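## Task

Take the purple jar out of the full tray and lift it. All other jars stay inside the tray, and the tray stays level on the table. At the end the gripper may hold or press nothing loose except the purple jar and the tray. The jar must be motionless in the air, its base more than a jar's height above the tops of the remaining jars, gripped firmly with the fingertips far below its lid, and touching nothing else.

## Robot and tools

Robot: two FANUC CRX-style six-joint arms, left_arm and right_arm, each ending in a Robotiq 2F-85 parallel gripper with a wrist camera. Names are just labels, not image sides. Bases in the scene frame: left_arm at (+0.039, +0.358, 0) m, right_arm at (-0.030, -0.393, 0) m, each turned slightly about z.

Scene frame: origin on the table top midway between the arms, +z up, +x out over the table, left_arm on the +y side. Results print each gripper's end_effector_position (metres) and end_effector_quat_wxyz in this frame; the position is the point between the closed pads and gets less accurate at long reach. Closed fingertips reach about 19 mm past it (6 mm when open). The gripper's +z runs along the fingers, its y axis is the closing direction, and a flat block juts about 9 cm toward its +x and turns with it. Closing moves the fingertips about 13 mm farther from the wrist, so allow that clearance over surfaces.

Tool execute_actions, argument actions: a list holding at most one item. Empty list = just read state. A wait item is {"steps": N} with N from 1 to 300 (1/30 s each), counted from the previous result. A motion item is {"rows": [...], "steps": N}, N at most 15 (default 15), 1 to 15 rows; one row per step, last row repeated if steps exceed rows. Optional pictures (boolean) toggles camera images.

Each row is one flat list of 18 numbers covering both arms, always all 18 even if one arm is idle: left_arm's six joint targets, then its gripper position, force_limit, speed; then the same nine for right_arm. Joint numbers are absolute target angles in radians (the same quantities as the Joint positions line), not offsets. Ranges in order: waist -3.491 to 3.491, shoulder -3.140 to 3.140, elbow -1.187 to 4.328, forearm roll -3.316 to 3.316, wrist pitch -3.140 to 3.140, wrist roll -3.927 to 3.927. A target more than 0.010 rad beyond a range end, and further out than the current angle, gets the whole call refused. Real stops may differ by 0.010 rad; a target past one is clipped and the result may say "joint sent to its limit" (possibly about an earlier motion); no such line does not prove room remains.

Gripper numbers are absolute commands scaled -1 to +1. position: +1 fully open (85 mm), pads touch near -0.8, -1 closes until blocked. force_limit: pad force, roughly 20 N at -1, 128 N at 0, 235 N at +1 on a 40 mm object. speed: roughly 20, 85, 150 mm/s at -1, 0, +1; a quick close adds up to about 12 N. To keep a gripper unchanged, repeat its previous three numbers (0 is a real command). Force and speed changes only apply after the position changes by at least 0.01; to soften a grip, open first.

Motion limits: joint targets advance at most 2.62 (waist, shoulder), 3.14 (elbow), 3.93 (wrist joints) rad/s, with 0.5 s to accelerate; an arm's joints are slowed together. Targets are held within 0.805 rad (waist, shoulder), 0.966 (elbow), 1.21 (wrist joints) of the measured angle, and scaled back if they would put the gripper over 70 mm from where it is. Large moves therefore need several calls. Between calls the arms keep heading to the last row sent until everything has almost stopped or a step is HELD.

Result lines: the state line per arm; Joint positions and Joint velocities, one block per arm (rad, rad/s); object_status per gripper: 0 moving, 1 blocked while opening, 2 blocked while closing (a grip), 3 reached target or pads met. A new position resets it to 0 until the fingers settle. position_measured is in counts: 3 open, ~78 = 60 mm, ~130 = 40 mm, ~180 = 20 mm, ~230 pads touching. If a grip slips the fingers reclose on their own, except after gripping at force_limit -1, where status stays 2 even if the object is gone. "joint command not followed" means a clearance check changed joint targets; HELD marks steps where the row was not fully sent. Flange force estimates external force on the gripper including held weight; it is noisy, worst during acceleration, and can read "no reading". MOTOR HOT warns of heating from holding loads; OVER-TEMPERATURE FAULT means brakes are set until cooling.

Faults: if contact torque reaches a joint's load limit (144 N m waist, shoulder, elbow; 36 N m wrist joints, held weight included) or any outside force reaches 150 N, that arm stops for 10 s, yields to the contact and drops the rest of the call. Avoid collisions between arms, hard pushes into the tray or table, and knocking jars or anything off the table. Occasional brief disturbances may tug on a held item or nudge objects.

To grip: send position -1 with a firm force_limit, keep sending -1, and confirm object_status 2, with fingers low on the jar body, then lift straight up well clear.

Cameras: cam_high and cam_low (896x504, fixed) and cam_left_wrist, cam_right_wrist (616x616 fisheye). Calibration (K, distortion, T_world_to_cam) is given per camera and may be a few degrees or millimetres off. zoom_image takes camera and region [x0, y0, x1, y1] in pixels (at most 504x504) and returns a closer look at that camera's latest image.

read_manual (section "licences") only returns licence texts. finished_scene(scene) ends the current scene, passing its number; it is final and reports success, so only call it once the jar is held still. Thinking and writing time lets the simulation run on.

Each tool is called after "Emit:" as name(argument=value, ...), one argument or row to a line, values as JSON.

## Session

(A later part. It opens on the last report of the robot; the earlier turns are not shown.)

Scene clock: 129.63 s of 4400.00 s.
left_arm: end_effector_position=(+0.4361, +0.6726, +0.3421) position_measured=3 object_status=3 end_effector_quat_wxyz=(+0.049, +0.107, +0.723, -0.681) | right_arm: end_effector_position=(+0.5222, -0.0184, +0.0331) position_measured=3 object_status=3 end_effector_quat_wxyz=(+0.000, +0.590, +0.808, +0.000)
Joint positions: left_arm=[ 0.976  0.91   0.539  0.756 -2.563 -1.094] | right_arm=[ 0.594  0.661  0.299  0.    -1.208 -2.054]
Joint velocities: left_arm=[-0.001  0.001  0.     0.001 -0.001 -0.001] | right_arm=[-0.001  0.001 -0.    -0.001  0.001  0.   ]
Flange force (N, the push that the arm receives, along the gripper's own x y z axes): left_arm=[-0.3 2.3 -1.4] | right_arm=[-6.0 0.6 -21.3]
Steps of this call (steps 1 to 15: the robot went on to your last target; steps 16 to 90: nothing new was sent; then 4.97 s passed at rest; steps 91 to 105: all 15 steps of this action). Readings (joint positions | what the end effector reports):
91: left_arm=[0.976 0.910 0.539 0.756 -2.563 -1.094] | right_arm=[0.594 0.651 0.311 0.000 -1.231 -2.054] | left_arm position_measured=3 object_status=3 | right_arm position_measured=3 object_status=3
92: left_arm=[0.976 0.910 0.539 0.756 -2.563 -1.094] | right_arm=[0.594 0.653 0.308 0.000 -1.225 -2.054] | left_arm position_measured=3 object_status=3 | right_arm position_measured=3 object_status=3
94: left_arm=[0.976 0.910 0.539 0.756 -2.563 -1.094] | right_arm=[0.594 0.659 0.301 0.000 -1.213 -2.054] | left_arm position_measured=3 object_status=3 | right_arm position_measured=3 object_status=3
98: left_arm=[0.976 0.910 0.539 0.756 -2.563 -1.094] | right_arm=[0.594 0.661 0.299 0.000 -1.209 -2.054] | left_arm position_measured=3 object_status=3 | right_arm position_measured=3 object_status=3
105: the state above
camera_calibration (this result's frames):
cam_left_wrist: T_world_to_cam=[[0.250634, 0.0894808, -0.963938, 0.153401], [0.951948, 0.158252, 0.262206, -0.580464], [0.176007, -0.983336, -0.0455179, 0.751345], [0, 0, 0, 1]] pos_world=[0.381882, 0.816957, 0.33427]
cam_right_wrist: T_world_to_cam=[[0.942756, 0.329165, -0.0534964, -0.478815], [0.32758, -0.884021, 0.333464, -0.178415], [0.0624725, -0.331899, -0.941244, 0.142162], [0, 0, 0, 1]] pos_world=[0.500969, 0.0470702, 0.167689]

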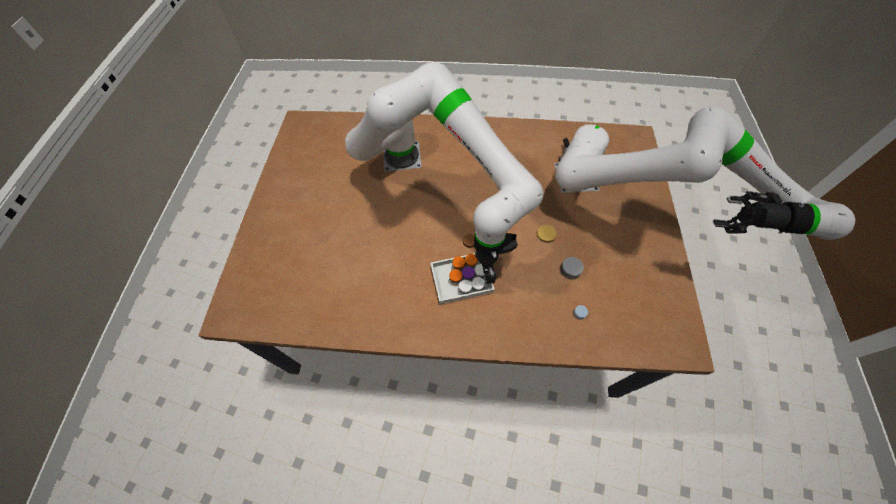

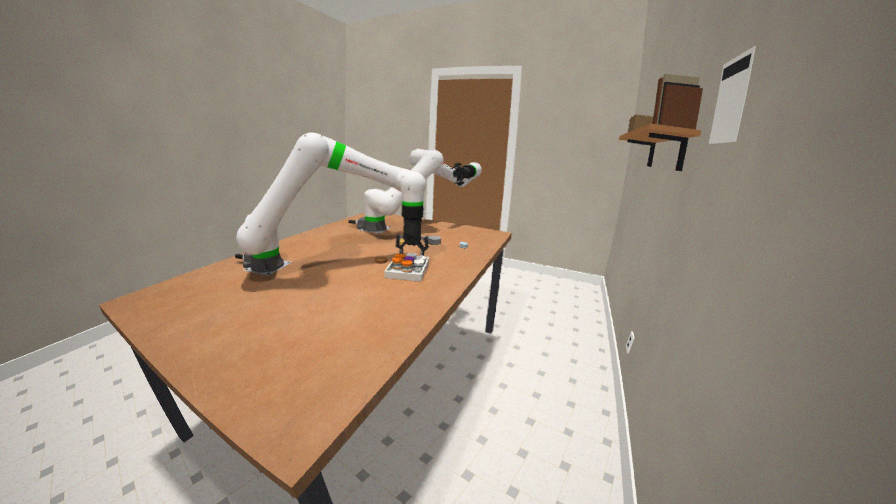

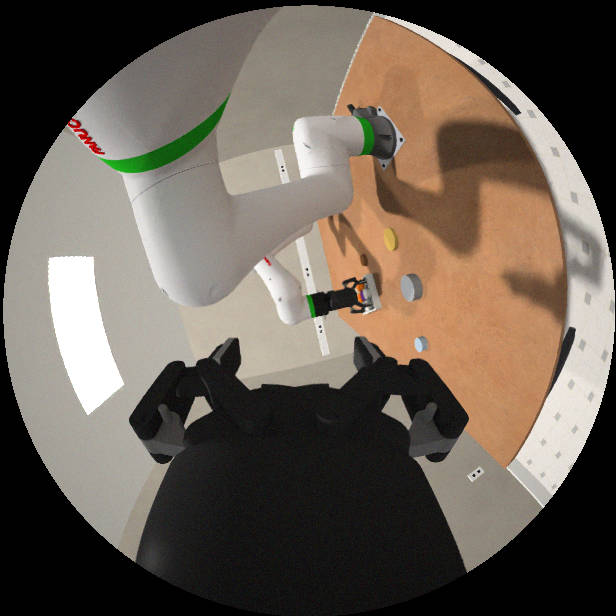

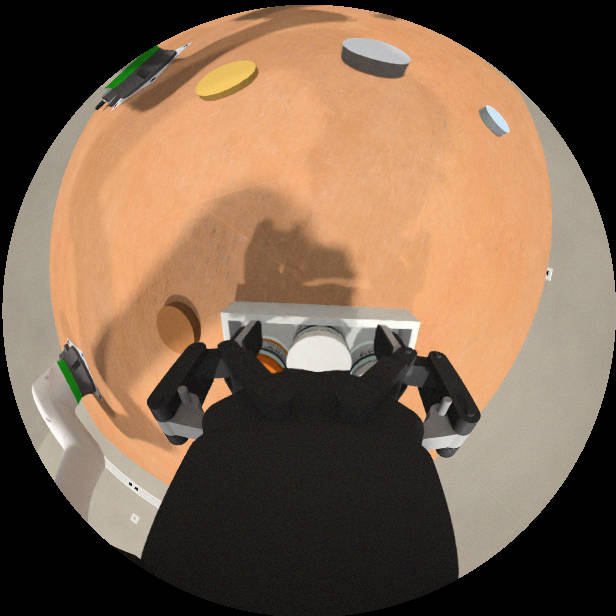

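Emit:
execute_actions(
  actions=[
    {"rows":[[0.976,0.91,0.539,0.756,-2.563,-1.094,1,0,0,0.594,0.6583,0.3016,0,-1.2141,-2.054,1,0,0],[0.976,0.91,0.539,0.756,-2.563,-1.094,1,0,0,0.594,0.6583,0.3016,0,-1.2141,-2.054,1,0,0],[0.976,0.91,0.539,0.756,-2.563,-1.094,1,0,0,0.594,0.6583,0.3016,0,-1.2141,-2.054,1,0,0],[0.976,0.91,0.539,0.756,-2.563,-1.094,1,0,0,0.594,0.6583,0.3016,0,-1.2141,-2.054,1,0,0],[0.976,0.91,0.539,0.756,-2.563,-1.094,1,0,0,0.594,0.6583,0.3016,0,-1.2141,-2.054,1,0,0],[0.976,0.91,0.539,0.756,-2.563,-1.094,1,0,0,0.594,0.6583,0.3016,0,-1.2141,-2.054,1,0,0],[0.976,0.91,0.539,0.756,-2.563,-1.094,1,0,0,0.5905,0.6566,0.299,0,-1.2131,-2.0505,1,0,0],[0.976,0.91,0.539,0.756,-2.563,-1.094,1,0,0,0.5905,0.6566,0.299,0,-1.2131,-2.0505,1,0,0],[0.976,0.91,0.539,0.756,-2.563,-1.094,1,0,0,0.587,0.655,0.2963,0,-1.2121,-2.047,1,0,0]]},
  ],
  pictures=false,
)

Emit:
execute_actions(
  actions=[
    {"rows":[[0.976,0.91,0.539,0.756,-2.563,-1.094,1,0,0,0.587,0.6593,0.2917,0,-1.2032,-2.047,1,0,0],[0.976,0.91,0.539,0.756,-2.563,-1.094,1,0,0,0.587,0.6593,0.2917,0,-1.2032,-2.047,1,0,0],[0.976,0.91,0.539,0.756,-2.563,-1.094,1,0,0,0.587,0.6593,0.2917,0,-1.2032,-2.047,1,0,0],[0.976,0.91,0.539,0.756,-2.563,-1.094,1,0,0,0.587,0.6636,0.287,0,-1.1942,-2.047,1,0,0]]},
  ],
)

Emit:
zoom_image(
  camera="cam_right_wrist",
  region=[200, 220, 440, 400],
)

Scene clock: 153.90 s of 4400.00 s.
left_arm: end_effector_position=(+0.4361, +0.6726, +0.3421) position_measured=3 object_status=3 end_effector_quat_wxyz=(+0.049, +0.107, +0.723, -0.681) | right_arm: end_effector_position=(+0.5237, -0.0231, +0.0360) position_measured=3 object_status=3 end_effector_quat_wxyz=(-0.000, +0.590, +0.808, -0.000)
Joint positions: left_arm=[ 0.976  0.91   0.539  0.756 -2.563 -1.094] | right_arm=[ 0.587  0.655  0.296 -0.    -1.212 -2.047]
Joint velocities: left_arm=[ 0.001 -0.001 -0.    -0.    -0.002  0.002] | right_arm=[-0.003 -0.    -0.002 -0.001  0.001  0.003]
Flange force (N, the push that the arm receives, along the gripper's own x y z axes): left_arm=[0.1 1.6 1.1] | right_arm=[2.2 5.0 -1.4]
Steps of this call (steps 1 to 15: the robot went on to your last target; steps 16 to 90: nothing new was sent; then 20.77 s passed at rest; steps 91 to 105: all 15 steps of this action). Readings (joint positions | what the end effector reports):
91: left_arm=[0.976 0.910 0.539 0.756 -2.563 -1.094] | right_arm=[0.594 0.661 0.298 -0.000 -1.208 -2.054] | left_arm position_measured=3 object_status=3 | right_arm position_measured=3 object_status=3
92: left_arm=[0.976 0.910 0.539 0.756 -2.563 -1.094] | right_arm=[0.594 0.660 0.299 -0.000 -1.210 -2.054] | left_arm position_measured=3 object_status=3 | right_arm position_measured=3 object_status=3
94: left_arm=[0.976 0.910 0.539 0.756 -2.563 -1.094] | right_arm=[0.594 0.659 0.301 -0.000 -1.213 -2.054] | left_arm position_measured=3 object_status=3 | right_arm position_measured=3 object_status=3
98: left_arm=[0.976 0.910 0.539 0.756 -2.563 -1.094] | right_arm=[0.593 0.658 0.301 -0.000 -1.214 -2.053] | left_arm position_measured=3 object_status=3 | right_arm position_measured=3 object_status=3
105: the state above

Scene clock: 154.40 s of 4400.00 s.
left_arm: end_effector_position=(+0.4361, +0.6726, +0.3421) position_measured=3 object_status=3 end_effector_quat_wxyz=(+0.049, +0.107, +0.723, -0.681) | right_arm: end_effector_position=(+0.5238, -0.0232, +0.0267) position_measured=3 object_status=3 end_effector_quat_wxyz=(+0.000, +0.590, +0.808, -0.000)
Joint positions: left_arm=[ 0.976  0.91   0.539  0.756 -2.563 -1.094] | right_arm=[ 0.587  0.664  0.287  0.    -1.194 -2.047]
Joint velocities: left_arm=[ 0.  0. -0. -0.  0. -0.] | right_arm=[-0.     0.001 -0.    -0.002 -0.002 -0.001]
Flange force (N, the push that the arm receives, along the gripper's own x y z axes): left_arm=[-1.0 2.5 -3.4] | right_arm=[1.3 3.0 -1.5]
Steps of this call (steps 1 to 15: all 15 steps of this action). Readings (joint positions | what the end effector reports):
1: left_arm=[0.976 0.910 0.539 0.756 -2.563 -1.094] | right_arm=[0.587 0.655 0.296 0.000 -1.212 -2.047] | left_arm position_measured=3 object_status=3 | right_arm position_measured=3 object_status=3
2: left_arm=[0.976 0.910 0.539 0.756 -2.563 -1.094] | right_arm=[0.587 0.656 0.295 0.000 -1.209 -2.047] | left_arm position_measured=3 object_status=3 | right_arm position_measured=3 object_status=3
4: left_arm=[0.976 0.910 0.539 0.756 -2.563 -1.094] | right_arm=[0.587 0.659 0.292 0.000 -1.204 -2.047] | left_arm position_measured=3 object_status=3 | right_arm position_measured=3 object_status=3
8: left_arm=[0.976 0.910 0.539 0.756 -2.563 -1.094] | right_arm=[0.587 0.663 0.288 0.000 -1.195 -2.047] | left_arm position_measured=3 object_status=3 | right_arm position_measured=3 object_status=3
15: the state above
camera_calibration (this result's frames):
cam_left_wrist: T_world_to_cam=[[0.250634, 0.089481, -0.963938, 0.153401], [0.951948, 0.158252, 0.262206, -0.580464], [0.176007, -0.983336, -0.045518, 0.751345], [0, 0, 0, 1]] pos_world=[0.381882, 0.816957, 0.33427]
cam_right_wrist: T_world_to_cam=[[0.942737, 0.329204, -0.0535829, -0.479085], [0.32765, -0.884027, 0.333379, -0.181049], [0.0623809, -0.331846, -0.941269, 0.134506], [0, 0, 0, 1]] pos_world=[0.502582, 0.0422993, 0.161293]

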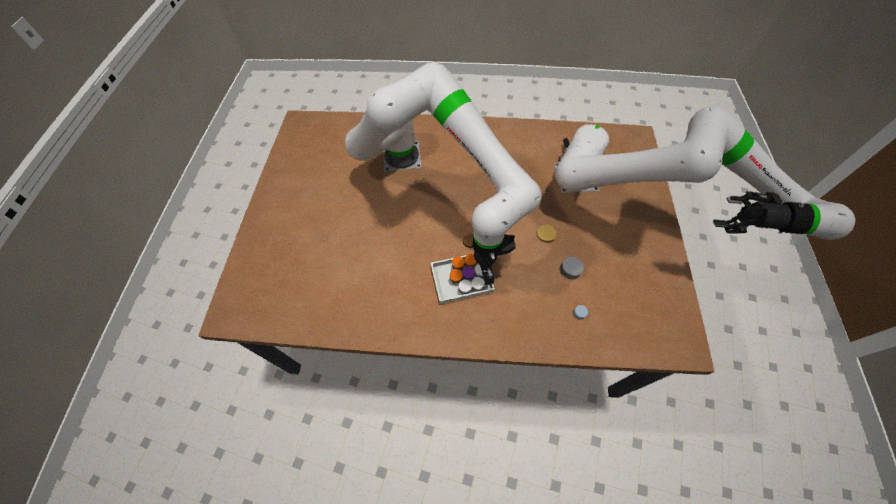

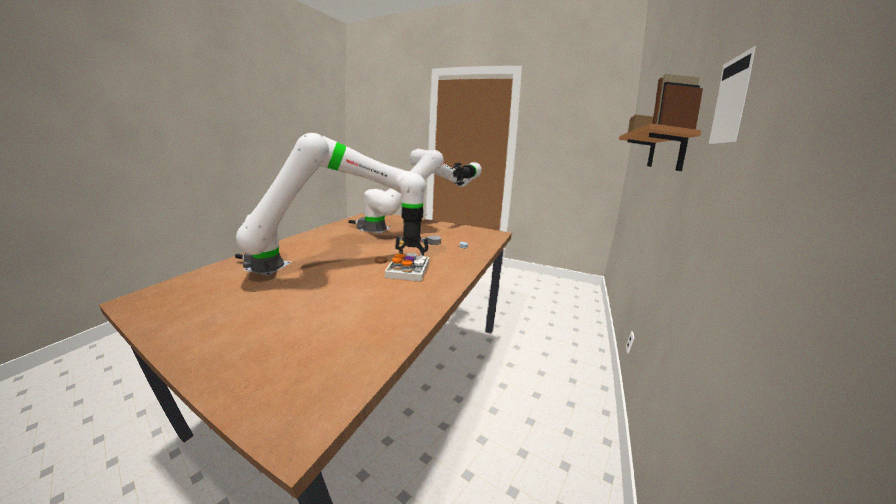

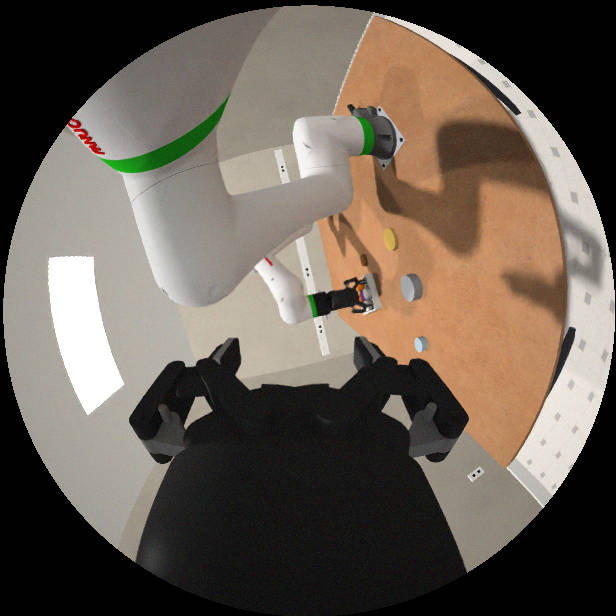

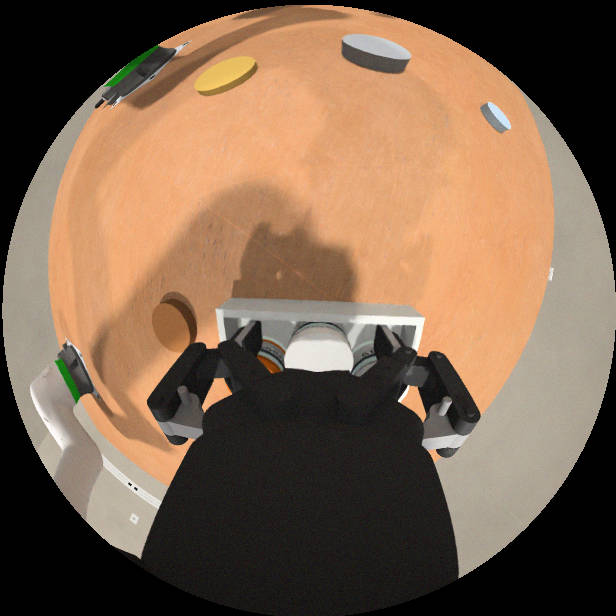

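Region (200, 220, 440, 400) of cam_right_wrist's 616x616 image, scaled by 2.100, with more detail than that image has; it fills the top 378 rows of this view, and the rest is white.

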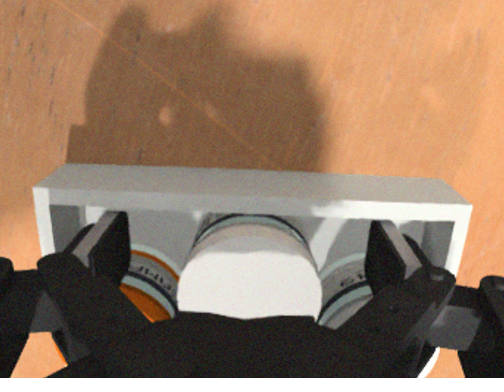

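Emit:
execute_actions(
  actions=[
    {"rows":[[0.976,0.91,0.539,0.756,-2.563,-1.094,1,0,0,0.5835,0.6621,0.2847,0,-1.1933,-2.0435,1,0,0],[0.976,0.91,0.539,0.756,-2.563,-1.094,1,0,0,0.58,0.6607,0.2823,0,-1.1924,-2.04,1,0,0],[0.976,0.91,0.539,0.756,-2.563,-1.094,1,0,0,0.5765,0.6592,0.28,0,-1.1915,-2.0365,1,0,0],[0.976,0.91,0.539,0.756,-2.563,-1.094,1,0,0,0.5731,0.6578,0.2776,0,-1.1906,-2.033,1,0,0],[0.976,0.91,0.539,0.756,-2.563,-1.094,1,0,0,0.5696,0.6563,0.2753,0,-1.1897,-2.0295,1,0,0],[0.976,0.91,0.539,0.756,-2.563,-1.094,1,0,0,0.5661,0.6549,0.2729,0,-1.1888,-2.026,1,0,0],[0.976,0.91,0.539,0.756,-2.563,-1.094,1,0,0,0.5626,0.6534,0.2706,0,-1.1879,-2.0225,1,0,0],[0.976,0.91,0.539,0.756,-2.563,-1.094,1,0,0,0.5591,0.652,0.2682,0,-1.187,-2.019,1,0,0],[0.976,0.91,0.539,0.756,-2.563,-1.094,1,0,0,0.5556,0.6505,0.2659,0,-1.1861,-2.0155,1,0,0],[0.976,0.91,0.539,0.756,-2.563,-1.094,1,0,0,0.5521,0.649,0.2635,0,-1.1853,-2.012,1,0,0]]},
  ],
)

Emit:
zoom_image(
  camera="cam_high",
  region=[410, 230, 520, 320],
)

Emit:
zoom_image(
  camera="cam_low",
  region=[370, 220, 450, 290],
)

Scene clock: 170.90 s of 4400.00 s.
left_arm: end_effector_position=(+0.4361, +0.6726, +0.3421) position_measured=3 object_status=3 end_effector_quat_wxyz=(+0.049, +0.107, +0.723, -0.681) | right_arm: end_effector_position=(+0.5317, -0.0466, +0.0268) position_measured=3 object_status=3 end_effector_quat_wxyz=(-0.000, +0.590, +0.808, +0.000)
Joint positions: left_arm=[ 0.976  0.91   0.539  0.756 -2.563 -1.094] | right_arm=[ 0.553  0.649  0.264 -0.    -1.185 -2.012]
Joint velocities: left_arm=[-0.     0.     0.     0.001 -0.002 -0.   ] | right_arm=[-0.008 -0.003 -0.005 -0.001  0.001  0.007]
Flange force (N, the push that the arm receives, along the gripper's own x y z axes): left_arm=[-0.2 2.2 -1.8] | right_arm=[3.7 2.6 -2.0]
Steps of this call (steps 1 to 15: the robot went on to your last target; steps 16 to 90: nothing new was sent; then 13.00 s passed at rest; steps 91 to 105: all 15 steps of this action). Readings (joint positions | what the end effector reports):
91: left_arm=[0.976 0.910 0.539 0.756 -2.563 -1.094] | right_arm=[0.587 0.664 0.287 -0.000 -1.194 -2.047] | left_arm position_measured=3 object_status=3 | right_arm position_measured=3 object_status=3
92: left_arm=[0.976 0.910 0.539 0.756 -2.563 -1.094] | right_arm=[0.586 0.663 0.286 -0.000 -1.194 -2.045] | left_arm position_measured=3 object_status=3 | right_arm position_measured=3 object_status=3
94: left_arm=[0.976 0.910 0.539 0.756 -2.563 -1.094] | right_arm=[0.581 0.661 0.283 -0.000 -1.193 -2.041] | left_arm position_measured=3 object_status=3 | right_arm position_measured=3 object_status=3
98: left_arm=[0.976 0.910 0.539 0.756 -2.563 -1.094] | right_arm=[0.568 0.655 0.274 -0.000 -1.189 -2.027] | left_arm position_measured=3 object_status=3 | right_arm position_measured=3 object_status=3
105: the state above
camera_calibration (this result's frames):
cam_left_wrist: T_world_to_cam=[[0.250634, 0.0894809, -0.963938, 0.153401], [0.951948, 0.158252, 0.262206, -0.580464], [0.176007, -0.983336, -0.0455179, 0.751345], [0, 0, 0, 1]] pos_world=[0.381882, 0.816957, 0.33427]
cam_right_wrist: T_world_to_cam=[[0.942704, 0.329294, -0.0536116, -0.478819], [0.327752, -0.88403, 0.333272, -0.2044], [0.0623502, -0.331748, -0.941305, 0.12634], [0, 0, 0, 1]] pos_world=[0.5105, 0.0188895, 0.161375]

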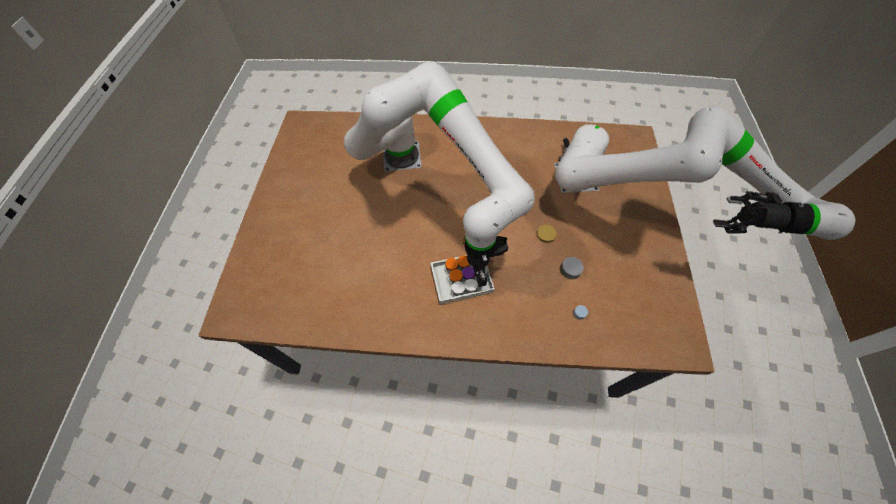

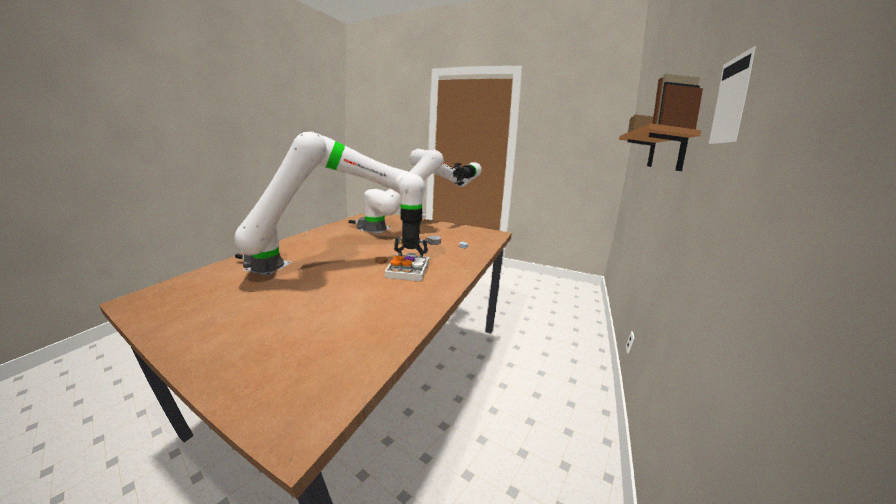

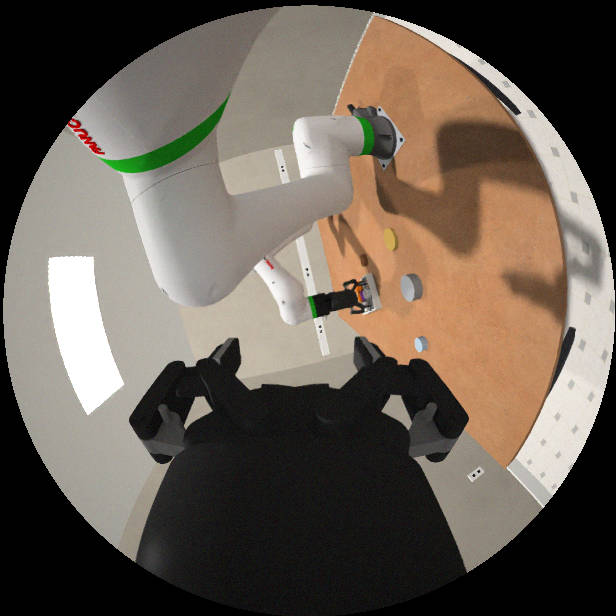

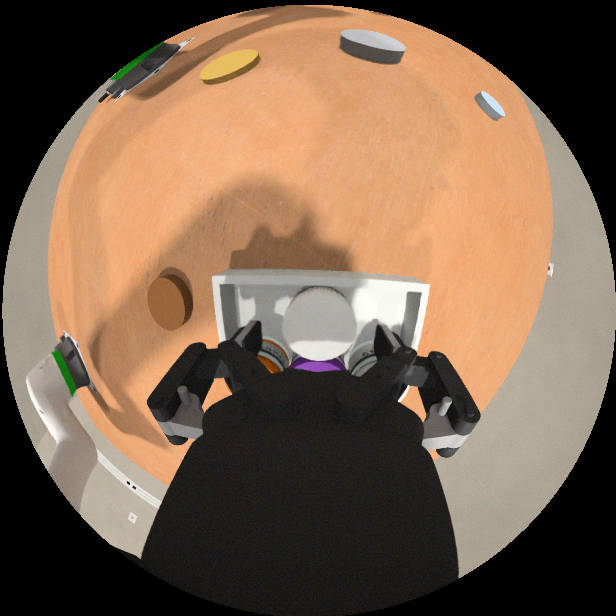

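Region (410, 230, 520, 320) of cam_high's 896x504 image, scaled by 4.582, with more detail than that image has; it fills the top 412 rows of this view, and the rest is white.

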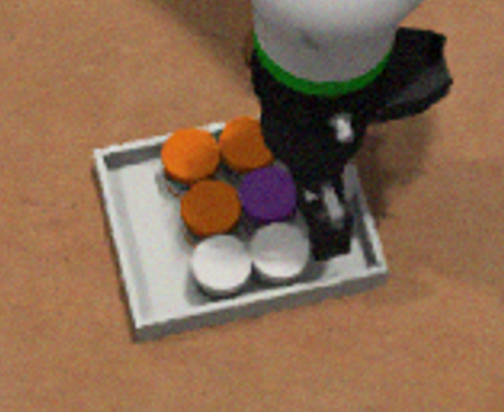

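Region (370, 220, 450, 290) of cam_low's 896x504 image, scaled by 6.300, with more detail than that image has; it fills the top 441 rows of this view, and the rest is white.

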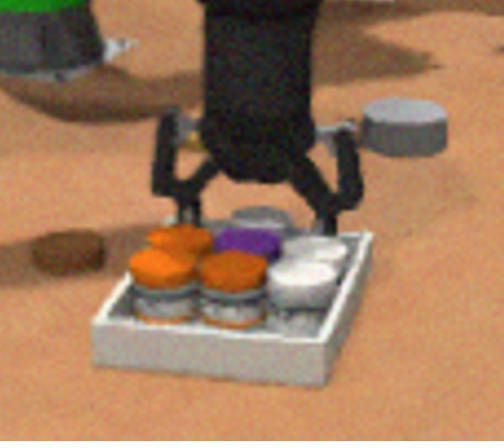

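Emit:
execute_actions(
  actions=[
    {"rows":[[0.976,0.91,0.539,0.756,-2.563,-1.094,1,0,0,0.5486,0.6476,0.2612,0,-1.1844,-2.0085,1,0,0],[0.976,0.91,0.539,0.756,-2.563,-1.094,1,0,0,0.5451,0.6461,0.2588,0,-1.1835,-2.005,1,0,0],[0.976,0.91,0.539,0.756,-2.563,-1.094,1,0,0,0.5417,0.6447,0.2565,0,-1.1826,-2.0015,1,0,0],[0.976,0.91,0.539,0.756,-2.563,-1.094,1,0,0,0.5382,0.6432,0.2541,0,-1.1817,-1.998,1,0,0],[0.976,0.91,0.539,0.756,-2.563,-1.094,1,0,0,0.5347,0.6418,0.2518,0,-1.1808,-1.9945,1,0,0],[0.976,0.91,0.539,0.756,-2.563,-1.094,1,0,0,0.5312,0.6403,0.2494,0,-1.1799,-1.991,1,0,0],[0.976,0.91,0.539,0.756,-2.563,-1.094,1,0,0,0.5277,0.6389,0.2471,0,-1.179,-1.9875,1,0,0],[0.976,0.91,0.539,0.756,-2.563,-1.094,1,0,0,0.5243,0.6374,0.2447,0,-1.1781,-1.984,1,0,0],[0.976,0.91,0.539,0.756,-2.563,-1.094,1,0,0,0.5208,0.636,0.2424,0,-1.1772,-1.9805,1,0,0],[0.976,0.91,0.539,0.756,-2.563,-1.094,1,0,0,0.5173,0.6345,0.24,0,-1.1763,-1.977,1,0,0],[0.976,0.91,0.539,0.756,-2.563,-1.094,1,0,0,0.5138,0.6333,0.238,0,-1.1755,-1.9735,1,0,0],[0.976,0.91,0.539,0.756,-2.563,-1.094,1,0,0,0.5103,0.6321,0.236,0,-1.1747,-1.97,1,0,0]]},
  ],
  pictures=false,
)

Emit:
execute_actions(
  actions=[
    {"steps":10},
  ],
)

Emit:
zoom_image(
  camera="cam_high",
  region=[410, 230, 520, 320],
)

Emit:
zoom_image(
  camera="cam_right_wrist",
  region=[200, 220, 440, 400],
)

Scene clock: 189.30 s of 4400.00 s.
left_arm: end_effector_position=(+0.4361, +0.6726, +0.3421) position_measured=3 object_status=3 end_effector_quat_wxyz=(+0.049, +0.107, +0.723, -0.681) | right_arm: end_effector_position=(+0.5400, -0.0745, +0.0267) position_measured=3 object_status=3 end_effector_quat_wxyz=(+0.000, +0.590, +0.808, -0.000)
Joint positions: left_arm=[ 0.976  0.91   0.539  0.756 -2.563 -1.094] | right_arm=[ 0.512  0.633  0.237  0.    -1.175 -1.971]
Joint velocities: left_arm=[0.    0.002 0.    0.    0.    0.001] | right_arm=[-0.024 -0.01  -0.015 -0.001  0.009  0.027]
Flange force (N, the push that the arm receives, along the gripper's own x y z axes): left_arm=[0.6 1.7 0.0] | right_arm=[-2.8 5.3 -1.2]
Steps of this call (steps 1 to 15: the robot went on to your last target; steps 16 to 90: nothing new was sent; then 14.90 s passed at rest; steps 91 to 105: all 15 steps of this action). Readings (joint positions | what the end effector reports):
91: left_arm=[0.976 0.910 0.539 0.756 -2.563 -1.094] | right_arm=[0.552 0.649 0.263 0.000 -1.185 -2.012] | left_arm position_measured=3 object_status=3 | right_arm position_measured=3 object_status=3
92: left_arm=[0.976 0.910 0.539 0.756 -2.563 -1.094] | right_arm=[0.551 0.648 0.262 0.000 -1.185 -2.010] | left_arm position_measured=3 object_status=3 | right_arm position_measured=3 object_status=3
94: left_arm=[0.976 0.910 0.539 0.756 -2.563 -1.094] | right_arm=[0.546 0.646 0.259 0.000 -1.184 -2.006] | left_arm position_measured=3 object_status=3 | right_arm position_measured=3 object_status=3
98: left_arm=[0.976 0.910 0.539 0.756 -2.563 -1.094] | right_arm=[0.533 0.641 0.250 0.000 -1.180 -1.992] | left_arm position_measured=3 object_status=3 | right_arm position_measured=3 object_status=3
105: the state above

Scene clock: 189.63 s of 4400.00 s.
left_arm: end_effector_position=(+0.4361, +0.6726, +0.3421) position_measured=3 object_status=3 end_effector_quat_wxyz=(+0.049, +0.107, +0.723, -0.681) | right_arm: end_effector_position=(+0.5402, -0.0754, +0.0267) position_measured=3 object_status=3 end_effector_quat_wxyz=(+0.000, +0.590, +0.808, -0.000)
Joint positions: left_arm=[ 0.976  0.91   0.539  0.756 -2.563 -1.094] | right_arm=[ 0.51   0.632  0.236  0.    -1.175 -1.97 ]
Joint velocities: left_arm=[-0.    -0.001  0.    -0.     0.     0.   ] | right_arm=[-0.     0.    -0.    -0.003 -0.002 -0.   ]
Flange force (N, the push that the arm receives, along the gripper's own x y z axes): left_arm=[-0.4 2.4 -1.2] | right_arm=[2.5 -0.2 -2.4]
Steps of this call (steps 1 to 10: the robot went on to your last target). Readings (joint positions | what the end effector reports):
1: left_arm=[0.976 0.910 0.539 0.756 -2.563 -1.094] | right_arm=[0.511 0.632 0.236 0.000 -1.175 -1.971] | left_arm position_measured=3 object_status=3 | right_arm position_measured=3 object_status=3
2: left_arm=[0.976 0.910 0.539 0.756 -2.563 -1.094] | right_arm=[0.511 0.632 0.236 0.000 -1.175 -1.970] | left_arm position_measured=3 object_status=3 | right_arm position_measured=3 object_status=3
4: left_arm=[0.976 0.910 0.539 0.756 -2.563 -1.094] | right_arm=[0.510 0.632 0.236 0.000 -1.175 -1.970] | left_arm position_measured=3 object_status=3 | right_arm position_measured=3 object_status=3
8: left_arm=[0.976 0.910 0.539 0.756 -2.563 -1.094] | right_arm=[0.510 0.632 0.236 0.000 -1.175 -1.970] | left_arm position_measured=3 object_status=3 | right_arm position_measured=3 object_status=3
10: the state above
camera_calibration (this result's frames):
cam_left_wrist: T_world_to_cam=[[0.250634, 0.0894808, -0.963938, 0.153401], [0.951948, 0.158251, 0.262206, -0.580464], [0.176007, -0.983336, -0.0455179, 0.751345], [0, 0, 0, 1]] pos_world=[0.381882, 0.816957, 0.33427]
cam_right_wrist: T_world_to_cam=[[0.942632, 0.329505, -0.0535845, -0.477321], [0.327933, -0.883918, 0.33339, -0.232763], [0.0624892, -0.331836, -0.941265, 0.116104], [0, 0, 0, 1]] pos_world=[0.519013, -0.00993627, 0.161308]

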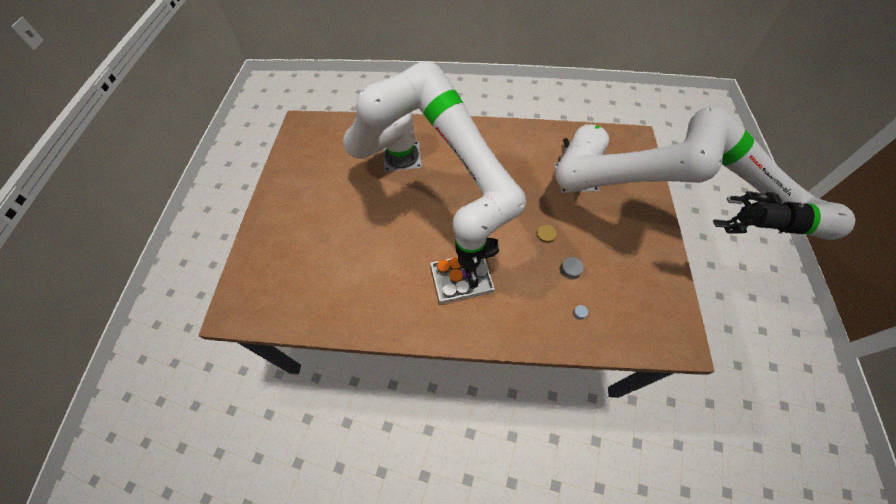

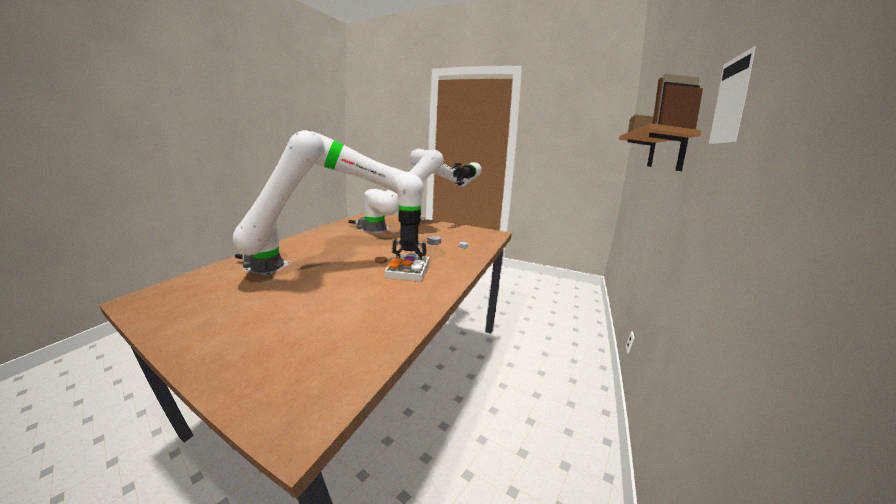

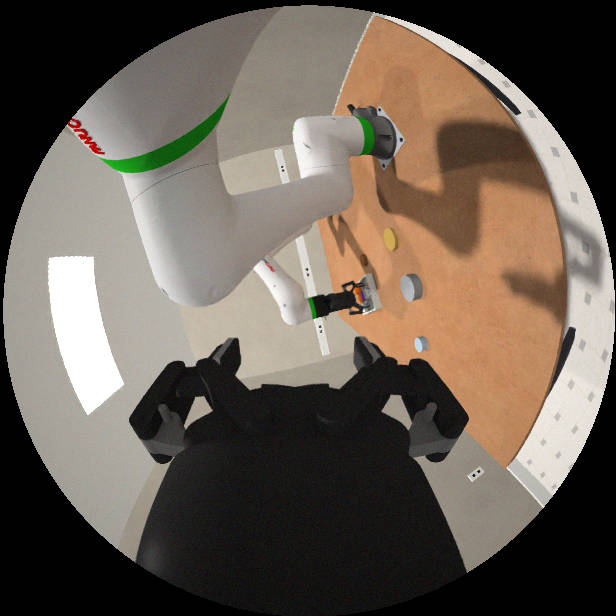

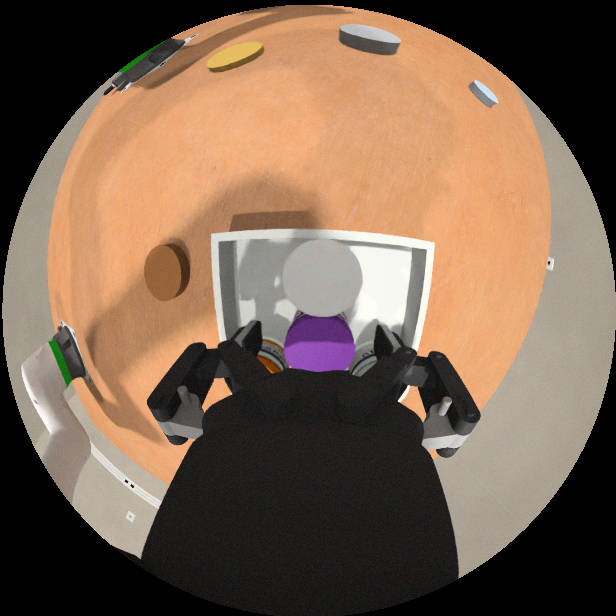

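Region (410, 230, 520, 320) of cam_high's 896x504 image, scaled by 4.582, with more detail than that image has; it fills the top 412 rows of this view, and the rest is white.

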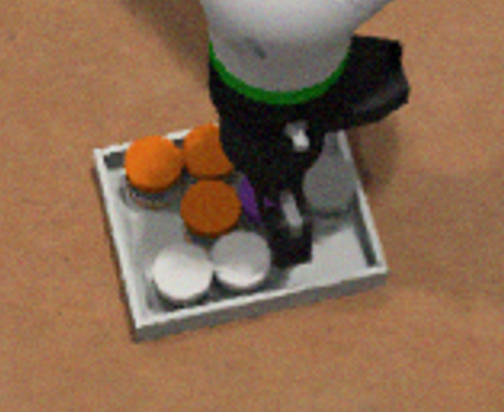

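Region (200, 220, 440, 400) of cam_right_wrist's 616x616 image, scaled by 2.100, with more detail than that image has; it fills the top 378 rows of this view, and the rest is white.

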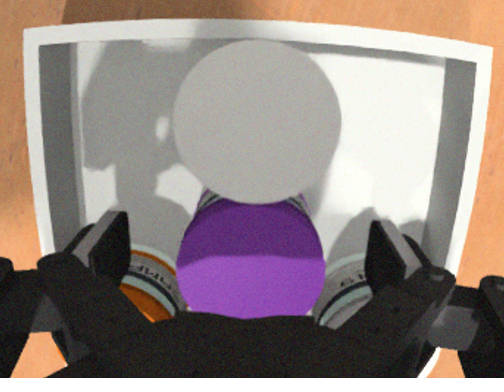

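Emit:
execute_actions(
  actions=[
    {"rows":[[0.976,0.91,0.539,0.756,-2.563,-1.094,1,0,0,0.5103,0.6349,0.233,0,-1.1689,-1.97,-1,1,-0.3]]},
  ],
  pictures=false,
)

Emit:
execute_actions(
  actions=[
    {"steps":25},
  ],
  pictures=false,
)

Scene clock: 197.87 s of 4400.00 s.
left_arm: end_effector_position=(+0.4361, +0.6726, +0.3421) position_measured=3 object_status=3 end_effector_quat_wxyz=(+0.049, +0.107, +0.723, -0.681) | right_arm: end_effector_position=(+0.5402, -0.0754, +0.0237) position_measured=74 object_status=0 end_effector_quat_wxyz=(-0.000, +0.590, +0.808, +0.000)
Joint positions: left_arm=[ 0.976  0.91   0.539  0.756 -2.563 -1.094] | right_arm=[ 0.51   0.635  0.233 -0.    -1.169 -1.97 ]
Joint velocities: left_arm=[ 0.     0.     0.    -0.001 -0.001 -0.002] | right_arm=[ 0.    -0.001  0.    -0.001  0.     0.   ]
Flange force (N, the push that the arm receives, along the gripper's own x y z axes): left_arm=[-0.2 2.0 -1.5] | right_arm=[1.1 2.4 -0.8]
Steps of this call (steps 1 to 15: the robot went on to your last target; steps 16 to 90: nothing new was sent; then 4.73 s passed at rest; steps 91 to 105: all 15 steps of this action). Readings (joint positions | what the end effector reports):
91: left_arm=[0.976 0.910 0.539 0.756 -2.563 -1.094] | right_arm=[0.510 0.632 0.236 -0.000 -1.174 -1.970] | left_arm position_measured=3 object_status=3 | right_arm position_measured=3 object_status=0
92: left_arm=[0.976 0.910 0.539 0.756 -2.563 -1.094] | right_arm=[0.510 0.633 0.235 -0.000 -1.172 -1.970] | left_arm position_measured=3 object_status=3 | right_arm position_measured=4 object_status=0
94: left_arm=[0.976 0.910 0.539 0.756 -2.563 -1.094] | right_arm=[0.510 0.634 0.233 -0.000 -1.170 -1.970] | left_arm position_measured=3 object_status=3 | right_arm position_measured=11 object_status=0
98: left_arm=[0.976 0.910 0.539 0.756 -2.563 -1.094] | right_arm=[0.510 0.635 0.233 -0.000 -1.169 -1.970] | left_arm position_measured=3 object_status=3 | right_arm position_measured=33 object_status=0
105: the state above

Scene clock: 198.70 s of 4400.00 s.
left_arm: end_effector_position=(+0.4361, +0.6726, +0.3421) position_measured=3 object_status=3 end_effector_quat_wxyz=(+0.049, +0.107, +0.723, -0.681) | right_arm: end_effector_position=(+0.5402, -0.0754, +0.0237) position_measured=129 object_status=2 end_effector_quat_wxyz=(+0.000, +0.590, +0.808, +0.000)
Joint positions: left_arm=[ 0.976  0.91   0.539  0.756 -2.563 -1.094] | right_arm=[ 0.51   0.635  0.233  0.    -1.169 -1.97 ]
Joint velocities: left_arm=[-0.     0.001  0.     0.    -0.    -0.001] | right_arm=[-0.    -0.001  0.     0.002 -0.001  0.   ]
Flange force (N, the push that the arm receives, along the gripper's own x y z axes): left_arm=[0.8 2.2 0.1] | right_arm=[3.7 -7.5 -39.6]
Steps of this call (steps 1 to 15: the robot went on to your last target; steps 16 to 25: nothing new was sent). Readings (joint positions | what the end effector reports):
1: left_arm=[0.976 0.910 0.539 0.756 -2.563 -1.094] | right_arm=[0.510 0.635 0.233 -0.000 -1.169 -1.970] | left_arm position_measured=3 object_status=3 | right_arm position_measured=80 object_status=0
2: left_arm=[0.976 0.910 0.539 0.756 -2.563 -1.094] | right_arm=[0.510 0.635 0.233 -0.000 -1.169 -1.970] | left_arm position_measured=3 object_status=3 | right_arm position_measured=85 object_status=0
4: left_arm=[0.976 0.910 0.539 0.756 -2.563 -1.094] | right_arm=[0.510 0.635 0.233 -0.000 -1.169 -1.970] | left_arm position_measured=3 object_status=3 | right_arm position_measured=97 object_status=0
8: left_arm=[0.976 0.910 0.539 0.756 -2.563 -1.094] | right_arm=[0.510 0.635 0.233 0.000 -1.169 -1.970] | left_arm position_measured=3 object_status=3 | right_arm position_measured=120 object_status=0
25: the state above
All arms were judged still, so your last target was given up. Only a new action makes them travel on or press farther. Fingers that are still opening or closing keep moving.


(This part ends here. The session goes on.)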